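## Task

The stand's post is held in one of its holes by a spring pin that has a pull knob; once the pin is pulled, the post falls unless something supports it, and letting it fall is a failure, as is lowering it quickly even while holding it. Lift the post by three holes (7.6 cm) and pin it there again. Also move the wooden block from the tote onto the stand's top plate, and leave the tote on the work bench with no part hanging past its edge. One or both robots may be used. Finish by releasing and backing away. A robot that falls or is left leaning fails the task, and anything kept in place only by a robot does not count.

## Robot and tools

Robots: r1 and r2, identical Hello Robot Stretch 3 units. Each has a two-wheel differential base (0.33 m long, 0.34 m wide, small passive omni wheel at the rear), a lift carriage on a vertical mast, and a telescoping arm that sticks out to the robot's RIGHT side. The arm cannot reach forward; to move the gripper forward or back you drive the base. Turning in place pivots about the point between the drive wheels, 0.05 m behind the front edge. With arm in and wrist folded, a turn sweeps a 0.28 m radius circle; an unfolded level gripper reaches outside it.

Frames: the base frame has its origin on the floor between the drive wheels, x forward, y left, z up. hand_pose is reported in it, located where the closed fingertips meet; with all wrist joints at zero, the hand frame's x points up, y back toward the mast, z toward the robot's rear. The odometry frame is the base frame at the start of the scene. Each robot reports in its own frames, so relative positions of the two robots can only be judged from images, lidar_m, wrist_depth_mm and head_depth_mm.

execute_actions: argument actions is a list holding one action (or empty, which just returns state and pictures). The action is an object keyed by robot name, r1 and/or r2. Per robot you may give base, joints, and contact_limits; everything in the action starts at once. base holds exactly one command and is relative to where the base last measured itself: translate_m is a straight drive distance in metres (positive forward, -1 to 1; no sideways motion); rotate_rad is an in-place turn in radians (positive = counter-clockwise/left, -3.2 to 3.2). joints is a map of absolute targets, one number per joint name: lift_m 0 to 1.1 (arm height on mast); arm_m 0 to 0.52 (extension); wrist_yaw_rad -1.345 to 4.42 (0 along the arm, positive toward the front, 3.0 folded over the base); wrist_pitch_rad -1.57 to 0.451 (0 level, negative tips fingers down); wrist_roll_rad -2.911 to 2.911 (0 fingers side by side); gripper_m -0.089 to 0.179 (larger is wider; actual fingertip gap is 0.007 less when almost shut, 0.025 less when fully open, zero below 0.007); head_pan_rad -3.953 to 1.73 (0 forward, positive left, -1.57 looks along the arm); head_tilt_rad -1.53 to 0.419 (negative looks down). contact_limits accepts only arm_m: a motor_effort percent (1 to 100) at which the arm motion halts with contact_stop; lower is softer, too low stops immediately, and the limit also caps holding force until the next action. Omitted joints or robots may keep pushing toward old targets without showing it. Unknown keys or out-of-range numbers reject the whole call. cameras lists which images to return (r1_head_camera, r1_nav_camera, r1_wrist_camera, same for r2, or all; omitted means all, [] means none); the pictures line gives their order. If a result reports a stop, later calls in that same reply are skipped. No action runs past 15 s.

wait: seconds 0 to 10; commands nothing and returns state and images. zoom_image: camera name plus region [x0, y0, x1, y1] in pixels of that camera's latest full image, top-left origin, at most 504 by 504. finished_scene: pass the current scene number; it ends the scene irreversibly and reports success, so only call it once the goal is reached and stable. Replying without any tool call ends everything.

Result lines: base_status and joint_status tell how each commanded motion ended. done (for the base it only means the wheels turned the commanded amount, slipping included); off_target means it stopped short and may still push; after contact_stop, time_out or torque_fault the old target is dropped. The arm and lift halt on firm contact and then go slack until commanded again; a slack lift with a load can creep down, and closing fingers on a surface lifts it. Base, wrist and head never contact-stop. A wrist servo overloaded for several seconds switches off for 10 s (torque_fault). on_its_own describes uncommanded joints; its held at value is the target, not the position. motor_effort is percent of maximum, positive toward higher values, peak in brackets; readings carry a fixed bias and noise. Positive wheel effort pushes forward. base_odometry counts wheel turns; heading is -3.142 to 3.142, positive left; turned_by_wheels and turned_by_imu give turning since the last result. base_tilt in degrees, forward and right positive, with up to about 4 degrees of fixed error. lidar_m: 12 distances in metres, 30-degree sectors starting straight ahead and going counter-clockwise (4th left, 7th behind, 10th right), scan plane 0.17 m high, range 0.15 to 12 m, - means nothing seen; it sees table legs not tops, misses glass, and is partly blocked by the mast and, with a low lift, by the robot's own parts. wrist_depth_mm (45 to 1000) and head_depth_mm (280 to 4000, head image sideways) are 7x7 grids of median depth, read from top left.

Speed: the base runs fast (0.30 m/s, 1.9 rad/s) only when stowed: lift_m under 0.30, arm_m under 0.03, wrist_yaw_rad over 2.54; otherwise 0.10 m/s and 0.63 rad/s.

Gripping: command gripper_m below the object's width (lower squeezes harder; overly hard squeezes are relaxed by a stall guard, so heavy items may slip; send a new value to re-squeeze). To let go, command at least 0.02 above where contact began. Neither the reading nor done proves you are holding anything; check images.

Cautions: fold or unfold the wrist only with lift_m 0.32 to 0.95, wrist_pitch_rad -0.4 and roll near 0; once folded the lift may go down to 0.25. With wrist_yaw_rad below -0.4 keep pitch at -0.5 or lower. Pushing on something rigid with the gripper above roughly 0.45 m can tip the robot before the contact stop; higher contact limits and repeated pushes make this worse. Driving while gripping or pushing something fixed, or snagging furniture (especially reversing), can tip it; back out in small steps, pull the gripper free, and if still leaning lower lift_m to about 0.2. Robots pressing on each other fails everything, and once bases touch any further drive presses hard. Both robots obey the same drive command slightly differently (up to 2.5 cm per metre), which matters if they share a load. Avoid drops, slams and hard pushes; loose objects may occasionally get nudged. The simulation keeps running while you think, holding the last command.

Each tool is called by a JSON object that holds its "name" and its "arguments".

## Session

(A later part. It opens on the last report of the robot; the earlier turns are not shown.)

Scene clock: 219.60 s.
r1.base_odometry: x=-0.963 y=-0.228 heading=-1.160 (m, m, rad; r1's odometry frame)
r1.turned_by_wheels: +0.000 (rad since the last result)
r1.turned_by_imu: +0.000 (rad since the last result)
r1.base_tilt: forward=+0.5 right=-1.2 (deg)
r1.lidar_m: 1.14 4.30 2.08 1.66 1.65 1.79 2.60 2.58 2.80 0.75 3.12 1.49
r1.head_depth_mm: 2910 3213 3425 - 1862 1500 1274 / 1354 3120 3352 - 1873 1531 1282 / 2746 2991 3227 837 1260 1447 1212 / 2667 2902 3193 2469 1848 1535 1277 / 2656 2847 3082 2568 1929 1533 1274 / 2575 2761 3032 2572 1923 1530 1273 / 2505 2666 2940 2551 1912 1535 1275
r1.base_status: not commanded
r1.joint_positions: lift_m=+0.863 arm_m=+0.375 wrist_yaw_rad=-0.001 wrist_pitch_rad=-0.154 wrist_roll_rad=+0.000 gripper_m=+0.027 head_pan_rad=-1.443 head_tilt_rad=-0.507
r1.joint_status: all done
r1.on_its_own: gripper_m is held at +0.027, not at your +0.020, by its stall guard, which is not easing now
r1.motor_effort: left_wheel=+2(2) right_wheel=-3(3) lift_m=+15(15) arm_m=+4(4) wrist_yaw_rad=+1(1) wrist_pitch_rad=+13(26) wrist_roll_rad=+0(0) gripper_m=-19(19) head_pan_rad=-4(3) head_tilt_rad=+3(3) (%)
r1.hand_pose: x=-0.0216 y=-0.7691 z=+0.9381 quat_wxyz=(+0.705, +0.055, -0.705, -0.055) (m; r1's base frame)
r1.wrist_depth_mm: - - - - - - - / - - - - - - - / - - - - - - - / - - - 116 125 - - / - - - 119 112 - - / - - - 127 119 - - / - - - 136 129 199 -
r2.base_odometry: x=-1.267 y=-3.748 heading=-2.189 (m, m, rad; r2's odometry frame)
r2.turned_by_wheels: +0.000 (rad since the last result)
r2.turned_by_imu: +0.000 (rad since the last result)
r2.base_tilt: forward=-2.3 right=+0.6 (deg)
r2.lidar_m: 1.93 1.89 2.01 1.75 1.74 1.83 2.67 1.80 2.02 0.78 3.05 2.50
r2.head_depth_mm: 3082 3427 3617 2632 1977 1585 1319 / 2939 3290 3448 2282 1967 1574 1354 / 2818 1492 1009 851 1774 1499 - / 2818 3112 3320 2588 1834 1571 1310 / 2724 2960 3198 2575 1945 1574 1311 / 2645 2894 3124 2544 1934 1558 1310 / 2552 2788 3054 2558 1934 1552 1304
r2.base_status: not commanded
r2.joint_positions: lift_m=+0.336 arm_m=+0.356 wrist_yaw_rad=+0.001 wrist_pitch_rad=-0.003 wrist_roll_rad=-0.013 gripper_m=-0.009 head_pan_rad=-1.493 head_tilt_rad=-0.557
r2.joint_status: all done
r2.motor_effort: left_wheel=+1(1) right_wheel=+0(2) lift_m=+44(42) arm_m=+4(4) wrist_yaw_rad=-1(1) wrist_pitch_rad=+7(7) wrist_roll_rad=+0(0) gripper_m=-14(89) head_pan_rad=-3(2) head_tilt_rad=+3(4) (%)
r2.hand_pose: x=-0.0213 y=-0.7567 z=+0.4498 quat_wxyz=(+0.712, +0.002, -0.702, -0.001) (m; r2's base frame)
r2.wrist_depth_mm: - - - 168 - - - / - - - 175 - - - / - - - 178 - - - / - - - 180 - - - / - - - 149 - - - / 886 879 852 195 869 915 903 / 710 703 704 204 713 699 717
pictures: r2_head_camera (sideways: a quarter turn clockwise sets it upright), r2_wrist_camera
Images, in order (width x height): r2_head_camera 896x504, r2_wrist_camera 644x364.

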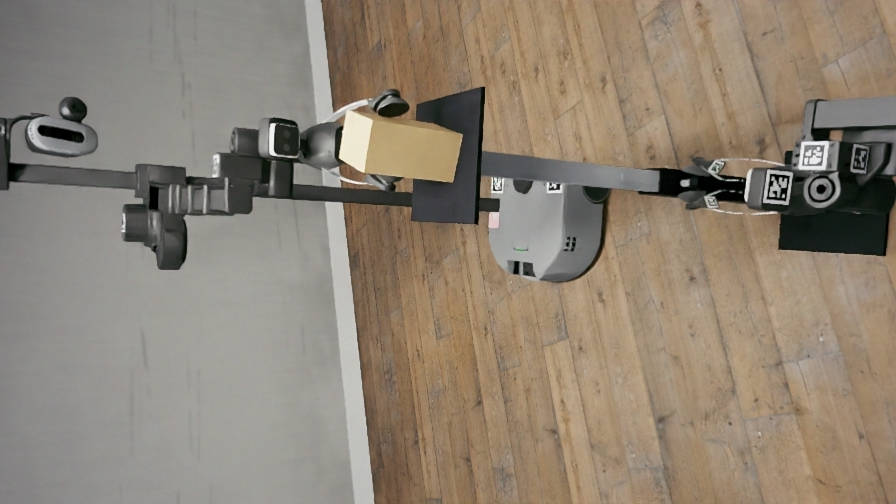

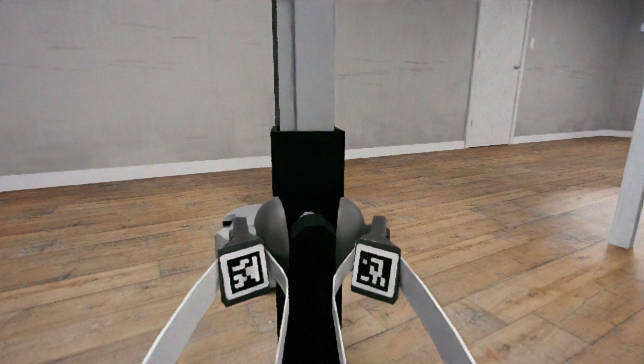

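{"name": "execute_actions", "arguments": {"actions": [{"r1":{"joints":{"gripper_m":0.11}}}], "cameras": []}}

{"name": "execute_actions", "arguments": {"actions": [{"r1":{"joints":{"arm_m":0.22}}}], "cameras": []}}

{"name": "execute_actions", "arguments": {"actions": [{"r1":{"joints":{"lift_m":0.63,"wrist_pitch_rad":0.22,"gripper_m":0.08,"head_tilt_rad":-0.7}}}], "cameras": ["r1_head_camera","r1_wrist_camera","r2_head_camera"]}}

Scene clock: 234.17 s.
r1.base_odometry: x=-0.963 y=-0.228 heading=-1.160 (m, m, rad; r1's odometry frame)
r1.turned_by_wheels: +0.000 (rad since the last result)
r1.turned_by_imu: -0.001 (rad since the last result)
r1.base_tilt: forward=+0.5 right=-1.2 (deg)
r1.lidar_m: 1.15 4.26 2.07 1.66 1.65 1.79 2.61 2.57 2.80 0.75 3.13 1.50
r1.head_depth_mm: 2949 3209 3459 - 1870 1503 1286 / 1355 3119 3417 - 1887 1533 1285 / 2742 2968 3253 837 1252 1454 1213 / 2705 2923 3206 2445 1850 1544 1286 / 2659 2876 3169 2583 1945 1539 1277 / 2569 2732 3037 2573 1905 1548 1275 / 2517 2693 2955 2556 1918 1540 1273
r1.base_status: not commanded
r1.joint_positions: lift_m=+0.863 arm_m=+0.375 wrist_yaw_rad=-0.001 wrist_pitch_rad=-0.152 wrist_roll_rad=+0.000 gripper_m=+0.110 head_pan_rad=-1.443 head_tilt_rad=-0.507
r1.joint_status: all done
r1.motor_effort: left_wheel=+3(2) right_wheel=-3(4) lift_m=+15(14) arm_m=+4(4) wrist_yaw_rad=+1(1) wrist_pitch_rad=+13(14) wrist_roll_rad=+0(0) gripper_m=+1(81) head_pan_rad=-3(4) head_tilt_rad=+3(4) (%)
r1.hand_pose: x=-0.0218 y=-0.7692 z=+0.9385 quat_wxyz=(+0.705, +0.054, -0.705, -0.055) (m; r1's base frame)
r1.wrist_depth_mm: - - - - - - - / - - - - - - - / - - - - - - - / - - - 116 130 - - / - - - 119 115 - - / - - 258 127 122 - - / - - - 137 132 215 -
r2.base_odometry: x=-1.267 y=-3.748 heading=-2.189 (m, m, rad; r2's odometry frame)
r2.turned_by_wheels: +0.000 (rad since the last result)
r2.turned_by_imu: +0.000 (rad since the last result)
r2.base_tilt: forward=-2.4 right=+0.5 (deg)
r2.lidar_m: 1.93 1.89 2.01 1.75 1.73 1.83 2.67 1.80 2.02 0.78 3.07 2.49
r2.head_depth_mm: 3075 3423 3579 2614 1974 1577 1317 / 2926 3289 3398 2277 1968 1581 1348 / 2804 1492 998 879 1774 1492 - / 2783 3111 3289 2553 1823 1566 1300 / 2733 3019 3210 2566 1943 1563 1314 / 2637 2864 3063 2544 1939 1550 1307 / 2567 2781 3051 2534 1924 1543 1303
r2.base_status: not commanded
r2.joint_positions: lift_m=+0.336 arm_m=+0.356 wrist_yaw_rad=+0.001 wrist_pitch_rad=-0.003 wrist_roll_rad=-0.013 gripper_m=-0.009 head_pan_rad=-1.493 head_tilt_rad=-0.557
r2.joint_status: not commanded
r2.motor_effort: left_wheel=+1(1) right_wheel=+0(0) lift_m=+44(43) arm_m=+4(4) wrist_yaw_rad=+0(0) wrist_pitch_rad=+7(7) wrist_roll_rad=+0(0) gripper_m=-15(15) head_pan_rad=-2(3) head_tilt_rad=+4(4) (%)
r2.hand_pose: x=-0.0213 y=-0.7567 z=+0.4498 quat_wxyz=(+0.712, +0.002, -0.702, -0.001) (m; r2's base frame)
r2.wrist_depth_mm: - - - 168 - - - / - - - 175 - - - / - - - 178 - - - / - - - 179 - - - / - - - 150 - - - / 919 917 858 196 903 925 922 / 710 691 724 204 712 726 722
pictures: none
No camera images: the call's "cameras" was empty. Leave "cameras" out to get every camera's image.

Scene clock: 236.57 s.
r1.base_odometry: x=-0.963 y=-0.228 heading=-1.160 (m, m, rad; r1's odometry frame)
r1.turned_by_wheels: +0.000 (rad since the last result)
r1.turned_by_imu: +0.000 (rad since the last result)
r1.base_tilt: forward=+0.6 right=-1.2 (deg)
r1.lidar_m: 1.15 4.26 2.07 1.66 1.65 1.80 2.61 2.58 2.81 0.75 3.12 1.50
r1.head_depth_mm: 2891 3187 3470 2674 - 1458 1286 / 1359 3121 3414 2612 - 1458 1288 / 2738 3036 3265 772 1743 1450 1210 / 2669 2966 3216 2596 1856 1535 1280 / 2648 2843 3119 2596 1924 1544 1277 / 2559 2792 3039 2570 1920 1518 1275 / 2472 2655 2950 2590 1909 1539 1270
r1.base_status: not commanded
r1.joint_positions: lift_m=+0.863 arm_m=+0.220 wrist_yaw_rad=-0.001 wrist_pitch_rad=-0.152 wrist_roll_rad=+0.000 gripper_m=+0.110 head_pan_rad=-1.443 head_tilt_rad=-0.507
r1.joint_status: all done
r1.motor_effort: left_wheel=+2(2) right_wheel=-3(4) lift_m=+15(15) arm_m=-4(5) wrist_yaw_rad=+0(1) wrist_pitch_rad=+12(12) wrist_roll_rad=+0(0) gripper_m=+1(1) head_pan_rad=-4(4) head_tilt_rad=+3(3) (%)
r1.hand_pose: x=-0.0216 y=-0.6150 z=+0.9387 quat_wxyz=(+0.705, +0.054, -0.705, -0.054) (m; r1's base frame)
r1.wrist_depth_mm: - - - - - - - / - - - - - - - / - - - 268 - - - / - - - 280 - - - / - - - 295 323 - - / - - - 341 - - - / - - - - - - -
r2.base_odometry: x=-1.267 y=-3.748 heading=-2.189 (m, m, rad; r2's odometry frame)
r2.turned_by_wheels: +0.000 (rad since the last result)
r2.turned_by_imu: +0.000 (rad since the last result)
r2.base_tilt: forward=-2.4 right=+0.6 (deg)
r2.lidar_m: 1.92 1.89 2.01 1.75 1.73 1.83 2.67 1.79 2.02 0.78 3.06 2.50
r2.head_depth_mm: 3112 3452 3652 2614 1963 1578 1327 / 2937 3293 3427 2283 1972 1575 1352 / 2813 1295 3175 879 1779 1501 - / 2796 3035 3356 2567 1821 1558 1301 / 2702 2942 3227 2549 1935 1558 1311 / 2647 2882 3097 2559 1932 1565 1303 / 2572 2799 3046 2551 1925 1564 1308
r2.base_status: not commanded
r2.joint_positions: lift_m=+0.336 arm_m=+0.356 wrist_yaw_rad=+0.001 wrist_pitch_rad=-0.003 wrist_roll_rad=-0.013 gripper_m=-0.009 head_pan_rad=-1.493 head_tilt_rad=-0.557
r2.joint_status: not commanded
r2.motor_effort: left_wheel=+0(1) right_wheel=+0(0) lift_m=+43(43) arm_m=+4(4) wrist_yaw_rad=-2(1) wrist_pitch_rad=+7(7) wrist_roll_rad=+0(0) gripper_m=-15(14) head_pan_rad=-3(2) head_tilt_rad=+4(4) (%)
r2.hand_pose: x=-0.0213 y=-0.7567 z=+0.4498 quat_wxyz=(+0.712, +0.002, -0.702, -0.001) (m; r2's base frame)
r2.wrist_depth_mm: - - - 168 - - - / - - - 175 - - - / - - - 179 - - - / - - - 179 - - - / - - - 150 - - - / 897 881 858 196 900 912 886 / 704 721 709 205 696 694 719
pictures: none
No camera images: the call's "cameras" was empty. Leave "cameras" out to get every camera's image.

Scene clock: 239.50 s.
r1.base_odometry: x=-0.963 y=-0.228 heading=-1.160 (m, m, rad; r1's odometry frame)
r1.turned_by_wheels: +0.000 (rad since the last result)
r1.turned_by_imu: +0.000 (rad since the last result)
r1.base_tilt: forward=+0.5 right=-1.2 (deg)
r1.lidar_m: 1.15 4.27 2.08 1.66 1.65 1.79 2.60 2.58 2.81 0.75 3.13 1.50
r1.head_depth_mm: 2906 3270 2579 1980 1611 1388 1189 / 2884 3146 863 1985 1661 - 1163 / 2767 3044 761 1230 1134 1282 1165 / 2707 3065 2485 1908 1589 1348 1160 / 2630 2993 2559 1954 1613 1352 1162 / 2570 2861 2578 1967 1609 1343 1168 / 2552 2842 2586 1967 1597 1352 1161
r1.base_status: not commanded
r1.joint_positions: lift_m=+0.631 arm_m=+0.220 wrist_yaw_rad=-0.001 wrist_pitch_rad=+0.197 wrist_roll_rad=+0.000 gripper_m=+0.080 head_pan_rad=-1.443 head_tilt_rad=-0.691
r1.joint_status: all done
r1.motor_effort: left_wheel=+3(2) right_wheel=-3(4) lift_m=+15(16) arm_m=-4(3) wrist_yaw_rad=+1(1) wrist_pitch_rad=+13(14) wrist_roll_rad=+0(0) gripper_m=+0(82) head_pan_rad=-3(4) head_tilt_rad=-5(19) (%)
r1.hand_pose: x=-0.0215 y=-0.6213 z=+0.7958 quat_wxyz=(+0.704, -0.069, -0.703, +0.069) (m; r1's base frame)
r1.wrist_depth_mm: - - - 274 - - - / - - - 275 - - - / - - - 276 - - - / - - - - - - - / - - - - - - - / - - - - - - - / - - - 617 - - -
r2.base_odometry: x=-1.267 y=-3.748 heading=-2.189 (m, m, rad; r2's odometry frame)
r2.turned_by_wheels: +0.000 (rad since the last result)
r2.turned_by_imu: +0.000 (rad since the last result)
r2.base_tilt: forward=-2.4 right=+0.5 (deg)
r2.lidar_m: 1.92 1.89 2.01 1.75 1.73 1.83 2.67 1.80 2.02 0.78 3.07 2.50
r2.head_depth_mm: 3109 3388 3649 2604 1975 1580 1314 / 2965 3305 3555 2297 1965 1589 1352 / 2814 3093 1626 881 1768 1494 - / 2800 3045 3343 2570 1836 1565 1305 / 2716 2957 3203 2546 1951 1557 1310 / 2647 2873 3145 2584 1926 1556 1310 / 2576 2755 3065 2550 1936 1558 1304
r2.base_status: not commanded
r2.joint_positions: lift_m=+0.336 arm_m=+0.356 wrist_yaw_rad=+0.001 wrist_pitch_rad=-0.003 wrist_roll_rad=-0.013 gripper_m=-0.009 head_pan_rad=-1.493 head_tilt_rad=-0.557
r2.joint_status: not commanded
r2.motor_effort: left_wheel=+1(1) right_wheel=+0(0) lift_m=+44(44) arm_m=+4(4) wrist_yaw_rad=+0(0) wrist_pitch_rad=+7(7) wrist_roll_rad=+0(0) gripper_m=-14(14) head_pan_rad=-3(2) head_tilt_rad=+4(3) (%)
r2.hand_pose: x=-0.0213 y=-0.7567 z=+0.4498 quat_wxyz=(+0.712, +0.002, -0.702, -0.001) (m; r2's base frame)
r2.wrist_depth_mm: - - - 168 - - - / - - - 176 - - - / - - - 178 - - - / - - - 179 - - - / - - - 150 - - - / 898 907 850 194 876 892 916 / 719 694 710 205 718 693 712
pictures: r1_head_camera (sideways: a quarter turn clockwise sets it upright), r1_wrist_camera, r2_head_camera (sideways: a quarter turn clockwise sets it upright)
Images, in order (width x height): r1_head_camera 896x504, r1_wrist_camera 644x364, r2_head_camera 896x504.

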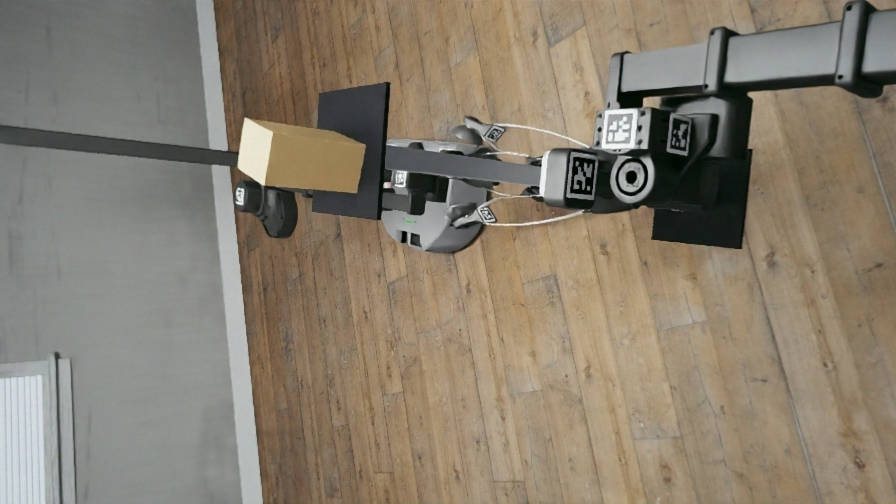

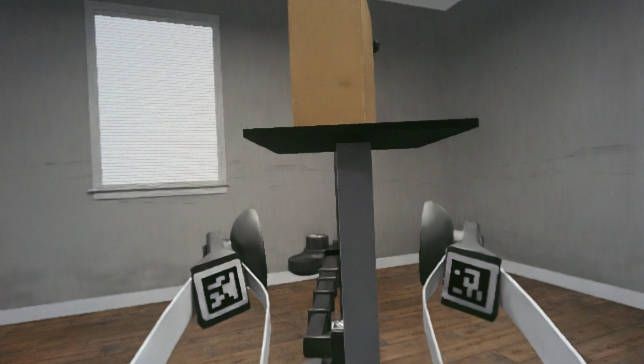

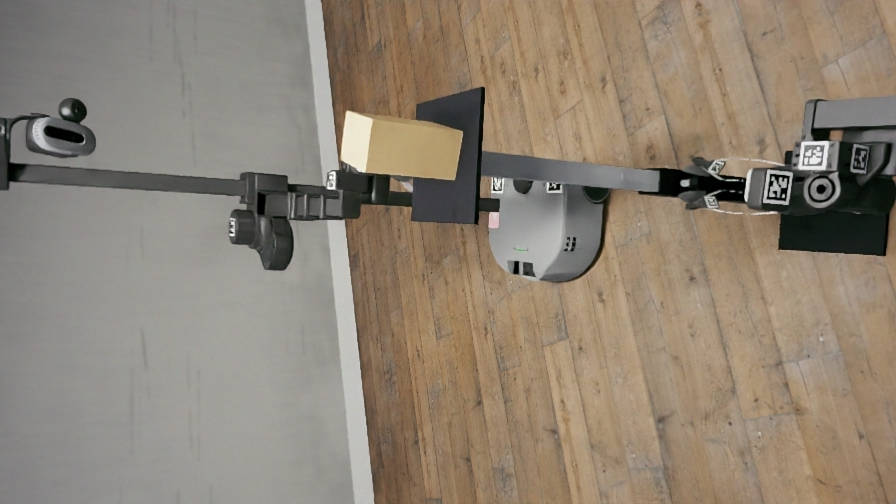

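{"name": "execute_actions", "arguments": {"actions": [{"r1":{"base":{"translate_m":-0.018},"joints":{"arm_m":0.375,"lift_m":0.655}}}], "cameras": ["r1_wrist_camera","r1_head_camera"]}}

Scene clock: 248.00 s.
r1.base_odometry: x=-0.970 y=-0.212 heading=-1.160 (m, m, rad; r1's odometry frame)
r1.turned_by_wheels: +0.000 (rad since the last result)
r1.turned_by_imu: -0.001 (rad since the last result)
r1.base_tilt: forward=+0.6 right=-1.2 (deg)
r1.lidar_m: 1.17 4.25 2.07 1.66 1.65 1.78 2.59 2.56 2.79 0.75 3.13 1.51
r1.head_depth_mm: 3003 3296 2572 1999 1630 1391 - / 2900 3221 2490 2049 1534 1352 1165 / 2774 3031 762 1246 1530 1297 1165 / 2730 3052 2439 1853 1606 1343 1164 / 2643 3017 2546 1969 1599 1351 1171 / 2582 2939 2528 1980 1601 1347 1160 / 2536 2824 2528 1949 1599 1347 1165
r1.base_status: done
r1.joint_positions: lift_m=+0.654 arm_m=+0.375 wrist_yaw_rad=+0.000 wrist_pitch_rad=+0.198 wrist_roll_rad=+0.000 gripper_m=+0.080 head_pan_rad=-1.443 head_tilt_rad=-0.691
r1.joint_status: all done
r1.motor_effort: left_wheel=+2(2) right_wheel=-4(9) lift_m=+34(34) arm_m=+4(6) wrist_yaw_rad=+1(0) wrist_pitch_rad=+12(12) wrist_roll_rad=+0(0) gripper_m=+0(1) head_pan_rad=-5(5) head_tilt_rad=-4(5) (%)
r1.hand_pose: x=-0.0215 y=-0.7756 z=+0.8200 quat_wxyz=(+0.704, -0.070, -0.703, +0.069) (m; r1's base frame)
r1.wrist_depth_mm: - - 124 116 - - - / - - 124 116 - - - / - - 79 85 78 78 77 / - - - 143 - - - / - - - 144 - - - / - - - 144 - - - / - - - 145 - - -
r2.base_odometry: x=-1.267 y=-3.748 heading=-2.189 (m, m, rad; r2's odometry frame)
r2.turned_by_wheels: +0.000 (rad since the last result)
r2.turned_by_imu: +0.000 (rad since the last result)
r2.base_tilt: forward=-2.3 right=+0.6 (deg)
r2.lidar_m: 1.92 1.89 2.01 1.75 1.73 1.83 2.68 1.80 2.02 0.78 3.06 2.50
r2.head_depth_mm: 3136 3393 3643 2614 1977 1592 1319 / 3004 3291 3565 2282 1959 1574 1357 / 2765 3112 1723 882 1778 1495 - / 2807 3055 3298 2591 1837 1565 1297 / 2723 2961 3206 2575 1947 1569 1307 / 2651 2869 3137 2566 1940 1558 1311 / 2543 2793 3076 2557 1924 1550 1309
r2.base_status: not commanded
r2.joint_positions: lift_m=+0.336 arm_m=+0.356 wrist_yaw_rad=+0.001 wrist_pitch_rad=-0.003 wrist_roll_rad=-0.013 gripper_m=-0.009 head_pan_rad=-1.493 head_tilt_rad=-0.557
r2.joint_status: not commanded
r2.motor_effort: left_wheel=+1(1) right_wheel=+0(0) lift_m=+43(43) arm_m=+4(4) wrist_yaw_rad=+0(1) wrist_pitch_rad=+7(7) wrist_roll_rad=+0(0) gripper_m=-15(15) head_pan_rad=-2(2) head_tilt_rad=+4(4) (%)
r2.hand_pose: x=-0.0213 y=-0.7567 z=+0.4498 quat_wxyz=(+0.712, +0.002, -0.702, -0.001) (m; r2's base frame)
r2.wrist_depth_mm: - - - 169 - - - / - - - 176 - - - / - - - 178 - - - / - - - 179 - - - / - - - 149 - - - / 925 884 841 195 883 900 913 / 722 693 707 205 713 721 711
pictures: r1_head_camera (sideways: a quarter turn clockwise sets it upright), r1_wrist_camera
Images, in order (width x height): r1_head_camera 896x504, r1_wrist_camera 644x364.

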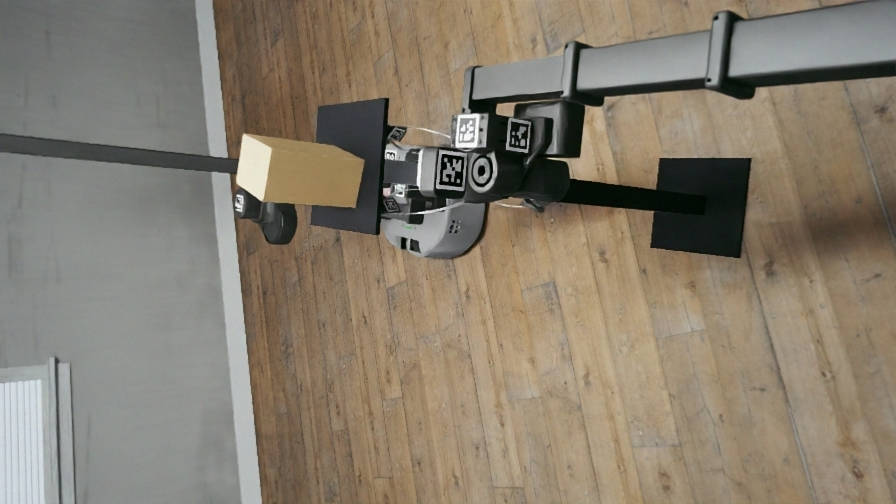

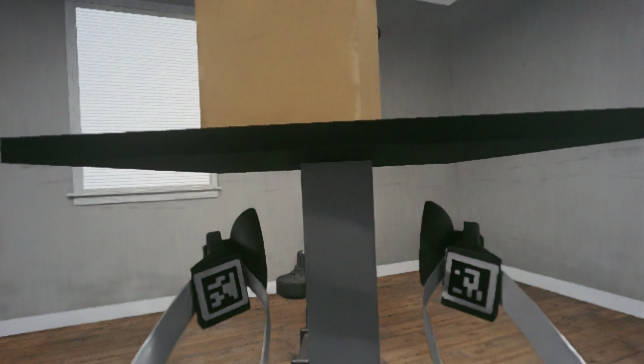

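{"name": "execute_actions", "arguments": {"actions": [{"r1":{"joints":{"arm_m":0.382,"lift_m":0.674,"gripper_m":0.05}}}], "cameras": ["r1_wrist_camera"]}}

Scene clock: 255.47 s.
r1.base_odometry: x=-0.970 y=-0.212 heading=-1.160 (m, m, rad; r1's odometry frame)
r1.turned_by_wheels: +0.000 (rad since the last result)
r1.turned_by_imu: -0.001 (rad since the last result)
r1.base_tilt: forward=+0.5 right=-1.2 (deg)
r1.lidar_m: 1.16 4.23 2.06 1.65 1.65 1.79 2.58 2.56 2.78 0.75 3.13 1.51
r1.head_depth_mm: 2987 3293 2586 1994 1643 1393 - / 2873 3184 2498 2132 1535 1350 1171 / 2761 3064 763 1275 1523 1316 1170 / 2764 3090 2500 1862 1598 1340 1172 / 2626 2999 2561 2000 1598 1344 1168 / 2579 2867 2545 1956 1601 1356 1166 / 2517 2826 2571 1975 1602 1347 1163
r1.base_status: not commanded
r1.joint_positions: lift_m=+0.673 arm_m=+0.382 wrist_yaw_rad=+0.000 wrist_pitch_rad=+0.198 wrist_roll_rad=+0.000 gripper_m=+0.050 head_pan_rad=-1.443 head_tilt_rad=-0.691
r1.joint_status: all done
r1.motor_effort: left_wheel=+2(2) right_wheel=-4(4) lift_m=+33(33) arm_m=+4(4) wrist_yaw_rad=+1(0) wrist_pitch_rad=+12(12) wrist_roll_rad=+0(0) gripper_m=+0(78) head_pan_rad=-4(5) head_tilt_rad=-4(4) (%)
r1.hand_pose: x=-0.0215 y=-0.7826 z=+0.8390 quat_wxyz=(+0.704, -0.070, -0.703, +0.069) (m; r1's base frame)
r1.wrist_depth_mm: - - 116 109 - - - / - - 117 108 - - - / - - 117 108 - - - / - - 116 107 - - - / - 75 72 71 71 - - / - - - 137 - - - / - - - 137 - - -
r2.base_odometry: x=-1.267 y=-3.748 heading=-2.189 (m, m, rad; r2's odometry frame)
r2.turned_by_wheels: +0.000 (rad since the last result)
r2.turned_by_imu: +0.000 (rad since the last result)
r2.base_tilt: forward=-2.4 right=+0.6 (deg)
r2.lidar_m: 1.93 1.89 2.01 1.75 1.73 1.83 2.67 1.80 2.02 0.78 3.07 2.49
r2.head_depth_mm: 3089 3391 3627 2640 1973 1581 1323 / 2944 3330 3543 2304 1976 1577 1358 / 2754 3079 1612 878 1783 1485 - / 2819 3039 3288 2569 1815 1567 1305 / 2703 2945 3193 2564 1939 1561 1312 / 2661 2855 3113 2575 1951 1558 1307 / 2573 2793 3038 2557 1925 1554 1306
r2.base_status: not commanded
r2.joint_positions: lift_m=+0.336 arm_m=+0.356 wrist_yaw_rad=+0.001 wrist_pitch_rad=-0.003 wrist_roll_rad=-0.013 gripper_m=-0.009 head_pan_rad=-1.493 head_tilt_rad=-0.557
r2.joint_status: not commanded
r2.motor_effort: left_wheel=+1(0) right_wheel=+0(0) lift_m=+43(44) arm_m=+4(4) wrist_yaw_rad=-1(0) wrist_pitch_rad=+7(7) wrist_roll_rad=+0(1) gripper_m=-15(15) head_pan_rad=-2(2) head_tilt_rad=+4(4) (%)
r2.hand_pose: x=-0.0213 y=-0.7567 z=+0.4498 quat_wxyz=(+0.712, +0.002, -0.702, -0.001) (m; r2's base frame)
r2.wrist_depth_mm: - - - 168 - - - / - - - 175 - - - / - - - 178 - - - / - - - 180 - - - / - - - 150 - - - / 901 910 822 195 890 914 903 / 699 711 720 205 723 702 699
pictures: r1_wrist_camera
Images, in order (width x height): r1_wrist_camera 644x364.

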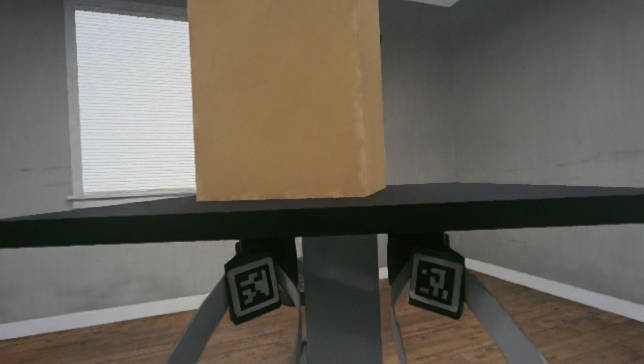

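Nearly touching the plate. Close, then preload.

{"name": "execute_actions", "arguments": {"actions": [{"r1":{"joints":{"lift_m":0.679,"gripper_m":-0.005}}}], "cameras": []}}

{"name": "execute_actions", "arguments": {"actions": [{"r1":{"joints":{"lift_m":0.689}}}], "cameras": ["r1_wrist_camera","r2_wrist_camera"]}}

Scene clock: 262.90 s.
r1.base_odometry: x=-0.970 y=-0.212 heading=-1.160 (m, m, rad; r1's odometry frame)
r1.turned_by_wheels: +0.000 (rad since the last result)
r1.turned_by_imu: -0.001 (rad since the last result)
r1.base_tilt: forward=+0.6 right=-1.1 (deg)
r1.lidar_m: 1.16 4.27 2.07 1.66 1.65 1.78 2.58 2.56 2.78 0.75 3.14 1.51
r1.head_depth_mm: 2981 3310 2572 1981 1626 - - / 2861 3198 2467 2131 1518 1354 1170 / 2788 2992 761 1278 1523 1320 1176 / 2722 3095 2472 1845 1605 1347 1170 / 2687 2939 2569 1963 1591 1348 1160 / 2596 2887 2525 1965 1586 1344 1162 / 2529 2829 2536 1970 1598 1349 1158
r1.base_status: not commanded
r1.joint_positions: lift_m=+0.678 arm_m=+0.382 wrist_yaw_rad=+0.002 wrist_pitch_rad=+0.183 wrist_roll_rad=+0.000 gripper_m=-0.004 head_pan_rad=-1.443 head_tilt_rad=-0.691
r1.joint_status: all done
r1.motor_effort: left_wheel=+3(3) right_wheel=-5(5) lift_m=+35(36) arm_m=-2(4) wrist_yaw_rad=-1(2) wrist_pitch_rad=+20(22) wrist_roll_rad=+0(0) gripper_m=-17(93) head_pan_rad=-3(4) head_tilt_rad=-4(4) (%)
r1.hand_pose: x=-0.0209 y=-0.7835 z=+0.8401 quat_wxyz=(+0.704, -0.064, -0.704, +0.065) (m; r1's base frame)
r1.wrist_depth_mm: - - 112 104 - - - / - - 113 105 - - - / - - 114 105 - - - / - - 114 106 179 - - / - 70 69 69 68 68 67 / - - - 135 - - - / - - - 136 - - -
r2.base_odometry: x=-1.267 y=-3.748 heading=-2.189 (m, m, rad; r2's odometry frame)
r2.turned_by_wheels: +0.000 (rad since the last result)
r2.turned_by_imu: +0.000 (rad since the last result)
r2.base_tilt: forward=-2.4 right=+0.5 (deg)
r2.lidar_m: 1.93 1.89 2.01 1.75 1.73 1.83 2.67 1.80 2.02 0.78 3.07 2.50
r2.head_depth_mm: 3122 3381 3636 2622 1959 1586 1318 / 2947 3303 3564 2267 1968 1578 1355 / 2737 3137 1618 879 1758 1495 - / 2796 2955 3330 2592 1834 1568 1302 / 2738 2985 3229 2563 1961 1565 1305 / 2652 2901 3108 2546 1924 1563 1303 / 2596 2813 3038 2553 1931 1556 1307
r2.base_status: not commanded
r2.joint_positions: lift_m=+0.336 arm_m=+0.356 wrist_yaw_rad=+0.001 wrist_pitch_rad=-0.003 wrist_roll_rad=-0.013 gripper_m=-0.009 head_pan_rad=-1.493 head_tilt_rad=-0.557
r2.joint_status: not commanded
r2.motor_effort: left_wheel=+1(1) right_wheel=+0(0) lift_m=+43(43) arm_m=+4(4) wrist_yaw_rad=+1(1) wrist_pitch_rad=+7(7) wrist_roll_rad=+0(0) gripper_m=-15(15) head_pan_rad=-2(2) head_tilt_rad=+3(4) (%)
r2.hand_pose: x=-0.0213 y=-0.7567 z=+0.4498 quat_wxyz=(+0.712, +0.002, -0.702, -0.001) (m; r2's base frame)
r2.wrist_depth_mm: - - - 168 - - - / - - - 175 - - - / - - - 179 - - - / - - - 179 - - - / - - - 150 - - - / 898 894 837 195 912 897 882 / 707 716 702 204 709 704 713
pictures: none
No camera images: the call's "cameras" was empty. Leave "cameras" out to get every camera's image.

Scene clock: 263.63 s.
r1.base_odometry: x=-0.970 y=-0.212 heading=-1.160 (m, m, rad; r1's odometry frame)
r1.turned_by_wheels: +0.000 (rad since the last result)
r1.turned_by_imu: +0.000 (rad since the last result)
r1.base_tilt: forward=+0.5 right=-1.2 (deg)
r1.lidar_m: 1.16 4.26 2.06 1.66 1.64 1.79 2.59 2.56 2.79 0.75 3.14 1.51
r1.head_depth_mm: 2943 3311 2580 1986 1599 - - / 2901 3189 2457 2119 1570 1367 1171 / 2747 3055 761 - 1532 1313 1173 / 2725 3064 2474 1861 1602 1347 1169 / 2613 2961 2570 1970 1611 1344 1159 / 2592 2904 2529 1959 1605 1344 1168 / 2561 2813 2542 1976 1593 1343 1165
r1.base_status: not commanded
r1.joint_positions: lift_m=+0.688 arm_m=+0.382 wrist_yaw_rad=+0.002 wrist_pitch_rad=+0.151 wrist_roll_rad=+0.000 gripper_m=-0.004 head_pan_rad=-1.443 head_tilt_rad=-0.691
r1.joint_status: all done
r1.on_its_own: wrist_pitch_rad is at rest, and its effort (+39) is outside its rest range (-20 to +32)
r1.motor_effort: left_wheel=+2(3) right_wheel=-4(4) lift_m=+36(39) arm_m=-2(2) wrist_yaw_rad=-2(1) wrist_pitch_rad=+39(39) wrist_roll_rad=+0(0) gripper_m=-16(17) head_pan_rad=-5(4) head_tilt_rad=-5(4) (%)
r1.hand_pose: x=-0.0209 y=-0.7841 z=+0.8417 quat_wxyz=(+0.705, -0.052, -0.705, +0.054) (m; r1's base frame)
r1.wrist_depth_mm: - - 108 101 - - - / - - 110 102 - - - / - - 111 103 - - - / - - 112 104 173 - - / - 82 77 73 69 67 66 / - - - 135 67 - - / - - - 136 - - -
r2.base_odometry: x=-1.267 y=-3.748 heading=-2.189 (m, m, rad; r2's odometry frame)
r2.turned_by_wheels: +0.000 (rad since the last result)
r2.turned_by_imu: +0.000 (rad since the last result)
r2.base_tilt: forward=-2.3 right=+0.5 (deg)
r2.lidar_m: 1.92 1.89 2.01 1.75 1.73 1.83 2.68 1.80 2.02 0.78 3.06 2.49
r2.head_depth_mm: 3105 3446 3613 2604 1980 1591 1324 / 2987 3246 3545 2313 1967 1575 1351 / 2730 3068 1646 880 1769 1483 - / 2808 2991 3253 2593 1822 1570 1302 / 2729 2949 3227 2577 1943 1570 1307 / 2621 2844 3119 2524 1922 1548 1314 / 2585 2838 3050 2534 1924 1555 1306
r2.base_status: not commanded
r2.joint_positions: lift_m=+0.336 arm_m=+0.356 wrist_yaw_rad=+0.001 wrist_pitch_rad=-0.003 wrist_roll_rad=-0.013 gripper_m=-0.009 head_pan_rad=-1.493 head_tilt_rad=-0.557
r2.joint_status: not commanded
r2.motor_effort: left_wheel=+1(1) right_wheel=+0(0) lift_m=+44(42) arm_m=+4(4) wrist_yaw_rad=+0(1) wrist_pitch_rad=+7(7) wrist_roll_rad=+0(0) gripper_m=-14(14) head_pan_rad=-2(3) head_tilt_rad=+4(4) (%)
r2.hand_pose: x=-0.0213 y=-0.7567 z=+0.4498 quat_wxyz=(+0.712, +0.002, -0.702, -0.001) (m; r2's base frame)
r2.wrist_depth_mm: - - - 169 - - - / - - - 174 - - - / - - - 178 - - - / - - - 180 - - - / - - - 150 - - - / 888 910 846 194 899 886 901 / 714 704 709 204 705 725 717
pictures: r1_wrist_camera, r2_wrist_camera
Images, in order (width x height): r1_wrist_camera 644x364, r2_wrist_camera 644x364.

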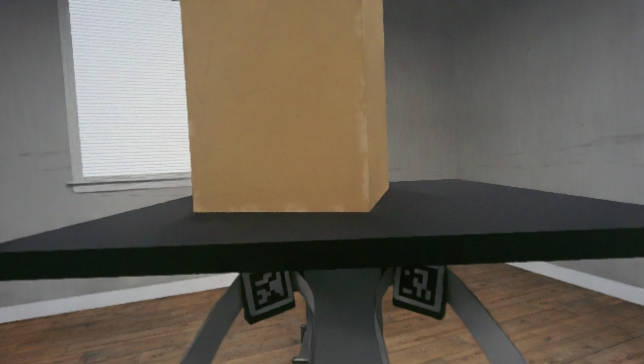

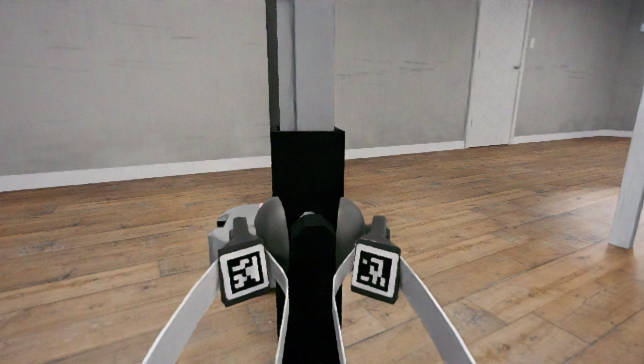

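{"name": "execute_actions", "arguments": {"actions": [{"r2":{"joints":{"arm_m":0.336}}}], "cameras": ["r2_wrist_camera","r2_head_camera"]}}

Scene clock: 270.37 s.
r1.base_odometry: x=-0.970 y=-0.212 heading=-1.160 (m, m, rad; r1's odometry frame)
r1.turned_by_wheels: +0.000 (rad since the last result)
r1.turned_by_imu: -0.001 (rad since the last result)
r1.base_tilt: forward=+0.6 right=-1.2 (deg)
r1.lidar_m: 1.17 4.26 2.06 1.65 1.64 1.79 2.58 2.56 2.79 0.75 3.12 1.51
r1.head_depth_mm: 2973 3323 2557 1984 1606 - - / 2863 3211 2496 2139 1560 1349 1173 / 2779 3021 760 - 1524 1314 1169 / 2733 3063 2459 1841 1618 1341 1161 / 2671 2985 2545 1968 1603 1353 1172 / 2570 2942 2564 1991 1602 1347 1166 / 2530 2800 2533 1952 1594 1335 1153
r1.base_status: not commanded
r1.joint_positions: lift_m=+0.688 arm_m=+0.382 wrist_yaw_rad=+0.002 wrist_pitch_rad=+0.151 wrist_roll_rad=+0.000 gripper_m=-0.004 head_pan_rad=-1.443 head_tilt_rad=-0.691
r1.joint_status: not commanded
r1.on_its_own: wrist_pitch_rad is at rest, and its effort (+38) is outside its rest range (-20 to +32)
r1.motor_effort: left_wheel=+2(2) right_wheel=-4(5) lift_m=+37(37) arm_m=-2(3) wrist_yaw_rad=-1(1) wrist_pitch_rad=+38(38) wrist_roll_rad=+0(0) gripper_m=-17(17) head_pan_rad=-4(4) head_tilt_rad=-4(4) (%)
r1.hand_pose: x=-0.0209 y=-0.7841 z=+0.8417 quat_wxyz=(+0.705, -0.052, -0.705, +0.054) (m; r1's base frame)
r1.wrist_depth_mm: - - 108 101 - - - / - - 110 102 - - - / - - 111 103 - - - / - - 113 104 174 - - / - 82 77 73 69 67 66 / - - - 134 67 - - / - - - 136 - - -
r2.base_odometry: x=-1.267 y=-3.749 heading=-2.189 (m, m, rad; r2's odometry frame)
r2.turned_by_wheels: +0.000 (rad since the last result)
r2.turned_by_imu: +0.000 (rad since the last result)
r2.base_tilt: forward=-2.4 right=+0.5 (deg)
r2.lidar_m: 1.93 1.89 2.02 1.75 1.74 1.83 2.68 1.80 2.02 0.78 3.06 2.49
r2.head_depth_mm: 3084 3417 3688 2620 1973 1587 1321 / 2966 3259 3605 2274 1962 1580 1356 / 1487 3144 1649 879 1776 1483 - / 2807 2988 3282 2558 1817 1568 1304 / 2723 2961 3253 2564 1945 1570 1305 / 2645 2858 3145 2555 1954 1561 1306 / 2565 2774 3043 2527 1931 1551 1302
r2.base_status: not commanded
r2.joint_positions: lift_m=+0.336 arm_m=+0.337 wrist_yaw_rad=-0.002 wrist_pitch_rad=-0.001 wrist_roll_rad=-0.013 gripper_m=-0.010 head_pan_rad=-1.493 head_tilt_rad=-0.557
r2.joint_status: all done
r2.motor_effort: left_wheel=+0(0) right_wheel=+0(1) lift_m=+43(43) arm_m=-5(6) wrist_yaw_rad=+3(2) wrist_pitch_rad=+6(7) wrist_roll_rad=+0(0) gripper_m=-11(14) head_pan_rad=-2(3) head_tilt_rad=+3(4) (%)
r2.hand_pose: x=-0.0221 y=-0.7378 z=+0.4503 quat_wxyz=(+0.712, +0.000, -0.702, -0.001) (m; r2's base frame)
r2.wrist_depth_mm: - - - 186 - - - / - - - 192 - - - / - - - 194 - - - / - - - 198 - - - / - - - 169 - - - / 902 908 832 216 888 908 904 / 704 720 714 226 709 721 717
pictures: r2_head_camera (sideways: a quarter turn clockwise sets it upright), r2_wrist_camera
Images, in order (width x height): r2_head_camera 896x504, r2_wrist_camera 644x364.

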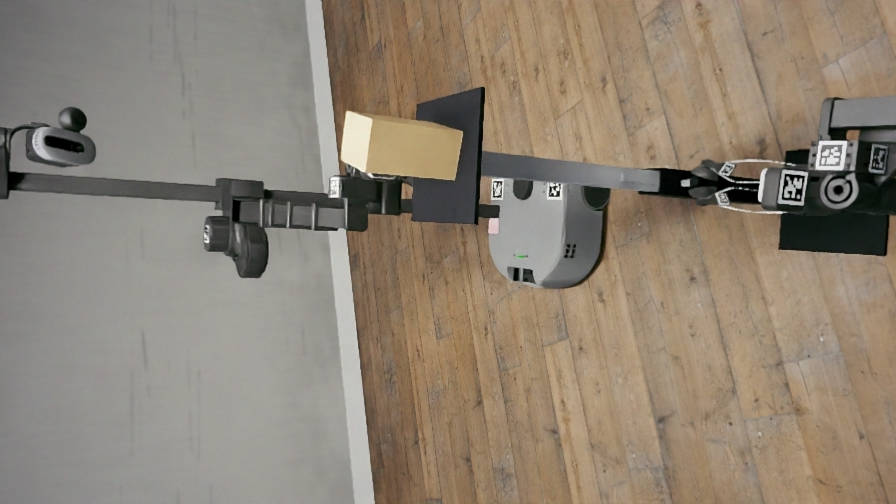

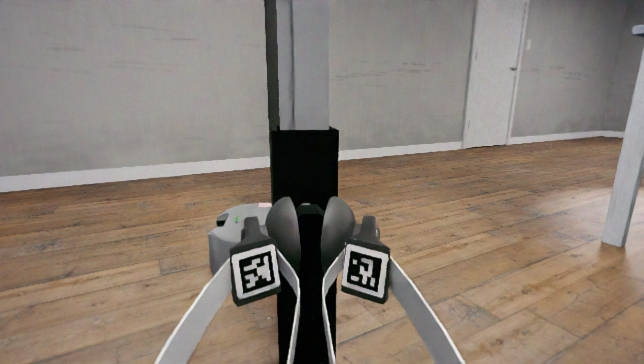

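{"name": "execute_actions", "arguments": {"actions": [{"r1":{"joints":{"lift_m":0.694}},"r2":{"joints":{"gripper_m":0.045}}}], "cameras": []}}

{"name": "execute_actions", "arguments": {"actions": [{"r1":{"joints":{"lift_m":0.70}},"r2":{"joints":{"arm_m":0.366}}}], "cameras": []}}

{"name": "execute_actions", "arguments": {"actions": [{"r1":{"joints":{"lift_m":0.685}},"r2":{"joints":{"gripper_m":-0.03}}}], "cameras": ["r2_wrist_camera"]}}

Scene clock: 284.53 s.
r1.base_odometry: x=-0.970 y=-0.212 heading=-1.160 (m, m, rad; r1's odometry frame)
r1.turned_by_wheels: +0.000 (rad since the last result)
r1.turned_by_imu: -0.001 (rad since the last result)
r1.base_tilt: forward=+0.5 right=-1.2 (deg)
r1.lidar_m: 1.17 4.23 2.07 1.66 1.65 1.79 2.59 2.56 2.79 0.75 3.14 1.51
r1.head_depth_mm: 2955 3297 2610 1971 1625 - - / 2867 3164 2480 2116 1563 1350 1176 / 2764 3012 760 - 1502 1313 1165 / 2756 3105 2468 1871 1621 1330 1167 / 2676 3002 2577 1979 1596 1352 1163 / 2606 2878 2531 1963 1597 1350 1162 / 2507 2771 2564 1963 1585 1342 1165
r1.base_status: not commanded
r1.joint_positions: lift_m=+0.693 arm_m=+0.382 wrist_yaw_rad=+0.002 wrist_pitch_rad=+0.134 wrist_roll_rad=+0.000 gripper_m=-0.004 head_pan_rad=-1.443 head_tilt_rad=-0.691
r1.joint_status: all done
r1.on_its_own: wrist_pitch_rad is at rest, and its effort (+47) is outside its rest range (-20 to +32)
r1.motor_effort: left_wheel=+3(2) right_wheel=-5(5) lift_m=+37(38) arm_m=-2(2) wrist_yaw_rad=-1(1) wrist_pitch_rad=+47(48) wrist_roll_rad=+0(0) gripper_m=-16(17) head_pan_rad=-3(5) head_tilt_rad=-4(4) (%)
r1.hand_pose: x=-0.0209 y=-0.7843 z=+0.8423 quat_wxyz=(+0.706, -0.046, -0.705, +0.048) (m; r1's base frame)
r1.wrist_depth_mm: - - 107 99 - - - / - - 108 101 - - - / - - 110 102 - - - / - - 111 103 171 - - / - 90 85 80 76 73 69 / - 68 67 101 67 - - / - - - 137 - - -
r2.base_odometry: x=-1.267 y=-3.749 heading=-2.189 (m, m, rad; r2's odometry frame)
r2.turned_by_wheels: +0.000 (rad since the last result)
r2.turned_by_imu: +0.000 (rad since the last result)
r2.base_tilt: forward=-2.3 right=+0.5 (deg)
r2.lidar_m: 1.92 1.89 2.01 1.75 1.74 1.83 2.68 1.80 2.02 0.78 3.07 2.49
r2.head_depth_mm: 3120 3442 3625 2604 1970 1586 1327 / 2967 3303 3531 2287 1967 1581 1343 / 1477 3041 1644 880 1782 1445 - / 2800 2999 3320 2589 1815 1572 1299 / 2708 2937 3195 2578 1935 1561 1317 / 2634 2858 3133 2551 1937 1567 1307 / 2531 2785 3057 2546 1932 1550 1309
r2.base_status: not commanded
r2.joint_positions: lift_m=+0.336 arm_m=+0.336 wrist_yaw_rad=-0.002 wrist_pitch_rad=-0.001 wrist_roll_rad=-0.013 gripper_m=+0.045 head_pan_rad=-1.493 head_tilt_rad=-0.557
r2.joint_status: all done
r2.motor_effort: left_wheel=+1(1) right_wheel=-1(1) lift_m=+43(42) arm_m=-4(5) wrist_yaw_rad=+1(1) wrist_pitch_rad=+6(6) wrist_roll_rad=+0(0) gripper_m=-1(79) head_pan_rad=-2(2) head_tilt_rad=+4(4) (%)
r2.hand_pose: x=-0.0221 y=-0.7376 z=+0.4503 quat_wxyz=(+0.712, +0.000, -0.702, -0.001) (m; r2's base frame)
r2.wrist_depth_mm: - - - 186 - - - / - - - 192 - - - / - - - 194 - - - / - - - 197 - - - / - - - 200 - - - / 911 910 847 215 879 925 910 / 710 710 710 225 713 715 710
pictures: none
No camera images: the call's "cameras" was empty. Leave "cameras" out to get every camera's image.

Scene clock: 285.73 s.
r1.base_odometry: x=-0.970 y=-0.212 heading=-1.160 (m, m, rad; r1's odometry frame)
r1.turned_by_wheels: +0.000 (rad since the last result)
r1.turned_by_imu: +0.000 (rad since the last result)
r1.base_tilt: forward=+0.5 right=-1.2 (deg)
r1.lidar_m: 1.17 4.27 2.06 1.66 1.64 1.79 2.59 2.56 2.79 0.75 3.13 1.52
r1.head_depth_mm: 2962 3339 2588 1989 1636 - - / 2878 3210 2482 2106 1574 1366 1171 / 2793 3046 761 - 1534 1313 1164 / 2736 3036 2430 1835 1618 1341 1170 / 2698 2984 2578 1976 1603 1349 1161 / 2639 2907 2563 1972 1602 1355 1171 / 2531 2806 2552 1959 1605 1341 1162
r1.base_status: not commanded
r1.joint_positions: lift_m=+0.699 arm_m=+0.382 wrist_yaw_rad=+0.002 wrist_pitch_rad=+0.114 wrist_roll_rad=+0.000 gripper_m=-0.004 head_pan_rad=-1.443 head_tilt_rad=-0.691
r1.joint_status: all done
r1.on_its_own: wrist_pitch_rad is at rest, and its effort (+58) is outside its rest range (-20 to +32)
r1.motor_effort: left_wheel=+2(3) right_wheel=-5(5) lift_m=+40(41) arm_m=-2(2) wrist_yaw_rad=-1(1) wrist_pitch_rad=+58(60) wrist_roll_rad=+0(0) gripper_m=-16(16) head_pan_rad=-4(4) head_tilt_rad=-5(5) (%)
r1.hand_pose: x=-0.0209 y=-0.7845 z=+0.8431 quat_wxyz=(+0.706, -0.039, -0.706, +0.041) (m; r1's base frame)
r1.wrist_depth_mm: - - 104 97 - - - / - - 106 99 - - - / - - 108 101 - - - / - - 110 102 168 - - / - 97 92 88 84 80 76 / - 68 67 67 66 - - / - - - 137 - - -
r2.base_odometry: x=-1.267 y=-3.749 heading=-2.189 (m, m, rad; r2's odometry frame)
r2.turned_by_wheels: +0.000 (rad since the last result)
r2.turned_by_imu: +0.000 (rad since the last result)
r2.base_tilt: forward=-2.4 right=+0.7 (deg)
r2.lidar_m: 1.93 1.89 2.02 1.76 1.73 1.83 2.67 1.80 2.02 0.78 3.06 2.49
r2.head_depth_mm: 3092 3404 3596 2608 1966 1588 1324 / 2960 3283 3555 2275 1957 1572 1352 / 1479 3110 1645 878 1772 1484 - / 2783 2995 3267 2575 1816 1562 1301 / 2736 2982 3207 2590 1936 1558 1313 / 2645 2881 3097 2555 1940 1563 1304 / 2562 2774 3023 2565 1936 1549 1310
r2.base_status: not commanded
r2.joint_positions: lift_m=+0.336 arm_m=+0.366 wrist_yaw_rad=-0.002 wrist_pitch_rad=-0.001 wrist_roll_rad=-0.013 gripper_m=+0.045 head_pan_rad=-1.493 head_tilt_rad=-0.557
r2.joint_status: all done
r2.motor_effort: left_wheel=+1(1) right_wheel=-1(1) lift_m=+43(42) arm_m=+4(6) wrist_yaw_rad=+1(1) wrist_pitch_rad=+6(6) wrist_roll_rad=+0(0) gripper_m=+0(1) head_pan_rad=-2(2) head_tilt_rad=+3(3) (%)
r2.hand_pose: x=-0.0221 y=-0.7668 z=+0.4503 quat_wxyz=(+0.712, +0.000, -0.702, -0.001) (m; r2's base frame)
r2.wrist_depth_mm: - - - 159 - - - / - - - 165 - - - / - - - 167 - - - / - - - 170 - - - / - - - 170 - - - / 914 903 808 182 894 891 916 / 714 706 711 192 714 710 742
pictures: none
No camera images: the call's "cameras" was empty. Leave "cameras" out to get every camera's image.

Scene clock: 286.97 s.
r1.base_odometry: x=-0.970 y=-0.212 heading=-1.160 (m, m, rad; r1's odometry frame)
r1.turned_by_wheels: +0.000 (rad since the last result)
r1.turned_by_imu: +0.000 (rad since the last result)
r1.base_tilt: forward=+0.5 right=-1.1 (deg)
r1.lidar_m: 1.17 4.21 2.07 1.66 1.64 1.79 2.59 2.56 2.79 0.75 3.14 1.51
r1.head_depth_mm: 2958 3285 2596 1978 1632 - - / 2883 3237 2485 2107 1562 1352 1172 / 2788 3034 761 - 1526 1309 1172 / 2731 3067 2447 1849 1599 1338 1172 / 2664 3000 2558 1960 1599 1349 1168 / 2553 2920 2569 1966 1603 1352 1159 / 2510 2830 2558 1983 1590 1341 1165
r1.base_status: not commanded
r1.joint_positions: lift_m=+0.685 arm_m=+0.382 wrist_yaw_rad=+0.002 wrist_pitch_rad=+0.160 wrist_roll_rad=+0.000 gripper_m=-0.004 head_pan_rad=-1.443 head_tilt_rad=-0.691
r1.joint_status: all done
r1.on_its_own: wrist_pitch_rad is at rest, and its effort (+33) is outside its rest range (-20 to +32)
r1.motor_effort: left_wheel=+3(3) right_wheel=-5(5) lift_m=+17(36) arm_m=-3(3) wrist_yaw_rad=-1(1) wrist_pitch_rad=+33(59) wrist_roll_rad=+0(0) gripper_m=-16(16) head_pan_rad=-5(4) head_tilt_rad=-4(4) (%)
r1.hand_pose: x=-0.0209 y=-0.7841 z=+0.8412 quat_wxyz=(+0.705, -0.055, -0.705, +0.057) (m; r1's base frame)
r1.wrist_depth_mm: - - 109 102 - - - / - - 110 102 - - - / - - 111 103 - - - / - - 112 104 174 - - / - 77 73 68 67 67 66 / - - - 134 - - - / - - - 135 - - -
r2.base_odometry: x=-1.267 y=-3.749 heading=-2.189 (m, m, rad; r2's odometry frame)
r2.turned_by_wheels: +0.000 (rad since the last result)
r2.turned_by_imu: +0.000 (rad since the last result)
r2.base_tilt: forward=-2.5 right=+0.6 (deg)
r2.lidar_m: 1.92 1.89 2.01 1.75 1.73 1.83 2.67 1.80 2.02 0.78 3.06 2.50
r2.head_depth_mm: 3064 3422 3629 2619 1975 1587 1328 / 2940 3289 3570 2274 1961 1584 1352 / 1483 3084 1621 881 1778 1494 - / 2778 2980 3319 2566 1825 1560 1302 / 2731 2979 3212 2588 1940 1566 1307 / 2634 2845 3132 2550 1932 1558 1308 / 2563 2788 3050 2520 1940 1549 1302
r2.base_status: not commanded
r2.joint_positions: lift_m=+0.336 arm_m=+0.366 wrist_yaw_rad=+0.002 wrist_pitch_rad=-0.001 wrist_roll_rad=-0.013 gripper_m=-0.029 head_pan_rad=-1.493 head_tilt_rad=-0.557
r2.joint_status: all done
r2.motor_effort: left_wheel=+1(1) right_wheel=-1(2) lift_m=+44(42) arm_m=+4(4) wrist_yaw_rad=-1(2) wrist_pitch_rad=+6(6) wrist_roll_rad=+0(0) gripper_m=-22(96) head_pan_rad=-2(2) head_tilt_rad=+3(3) (%)
r2.hand_pose: x=-0.0210 y=-0.7668 z=+0.4503 quat_wxyz=(+0.712, +0.001, -0.702, +0.000) (m; r2's base frame)
r2.wrist_depth_mm: - - - 159 - - - / - - - 165 - - - / - - - 169 - - - / - - - 170 - - - / - - - 151 - - - / 910 953 825 183 894 911 886 / 705 701 698 190 704 711 709
pictures: r2_wrist_camera
Images, in order (width x height): r2_wrist_camera 644x364.

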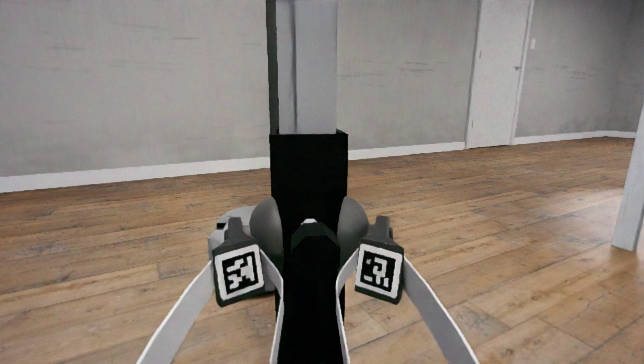

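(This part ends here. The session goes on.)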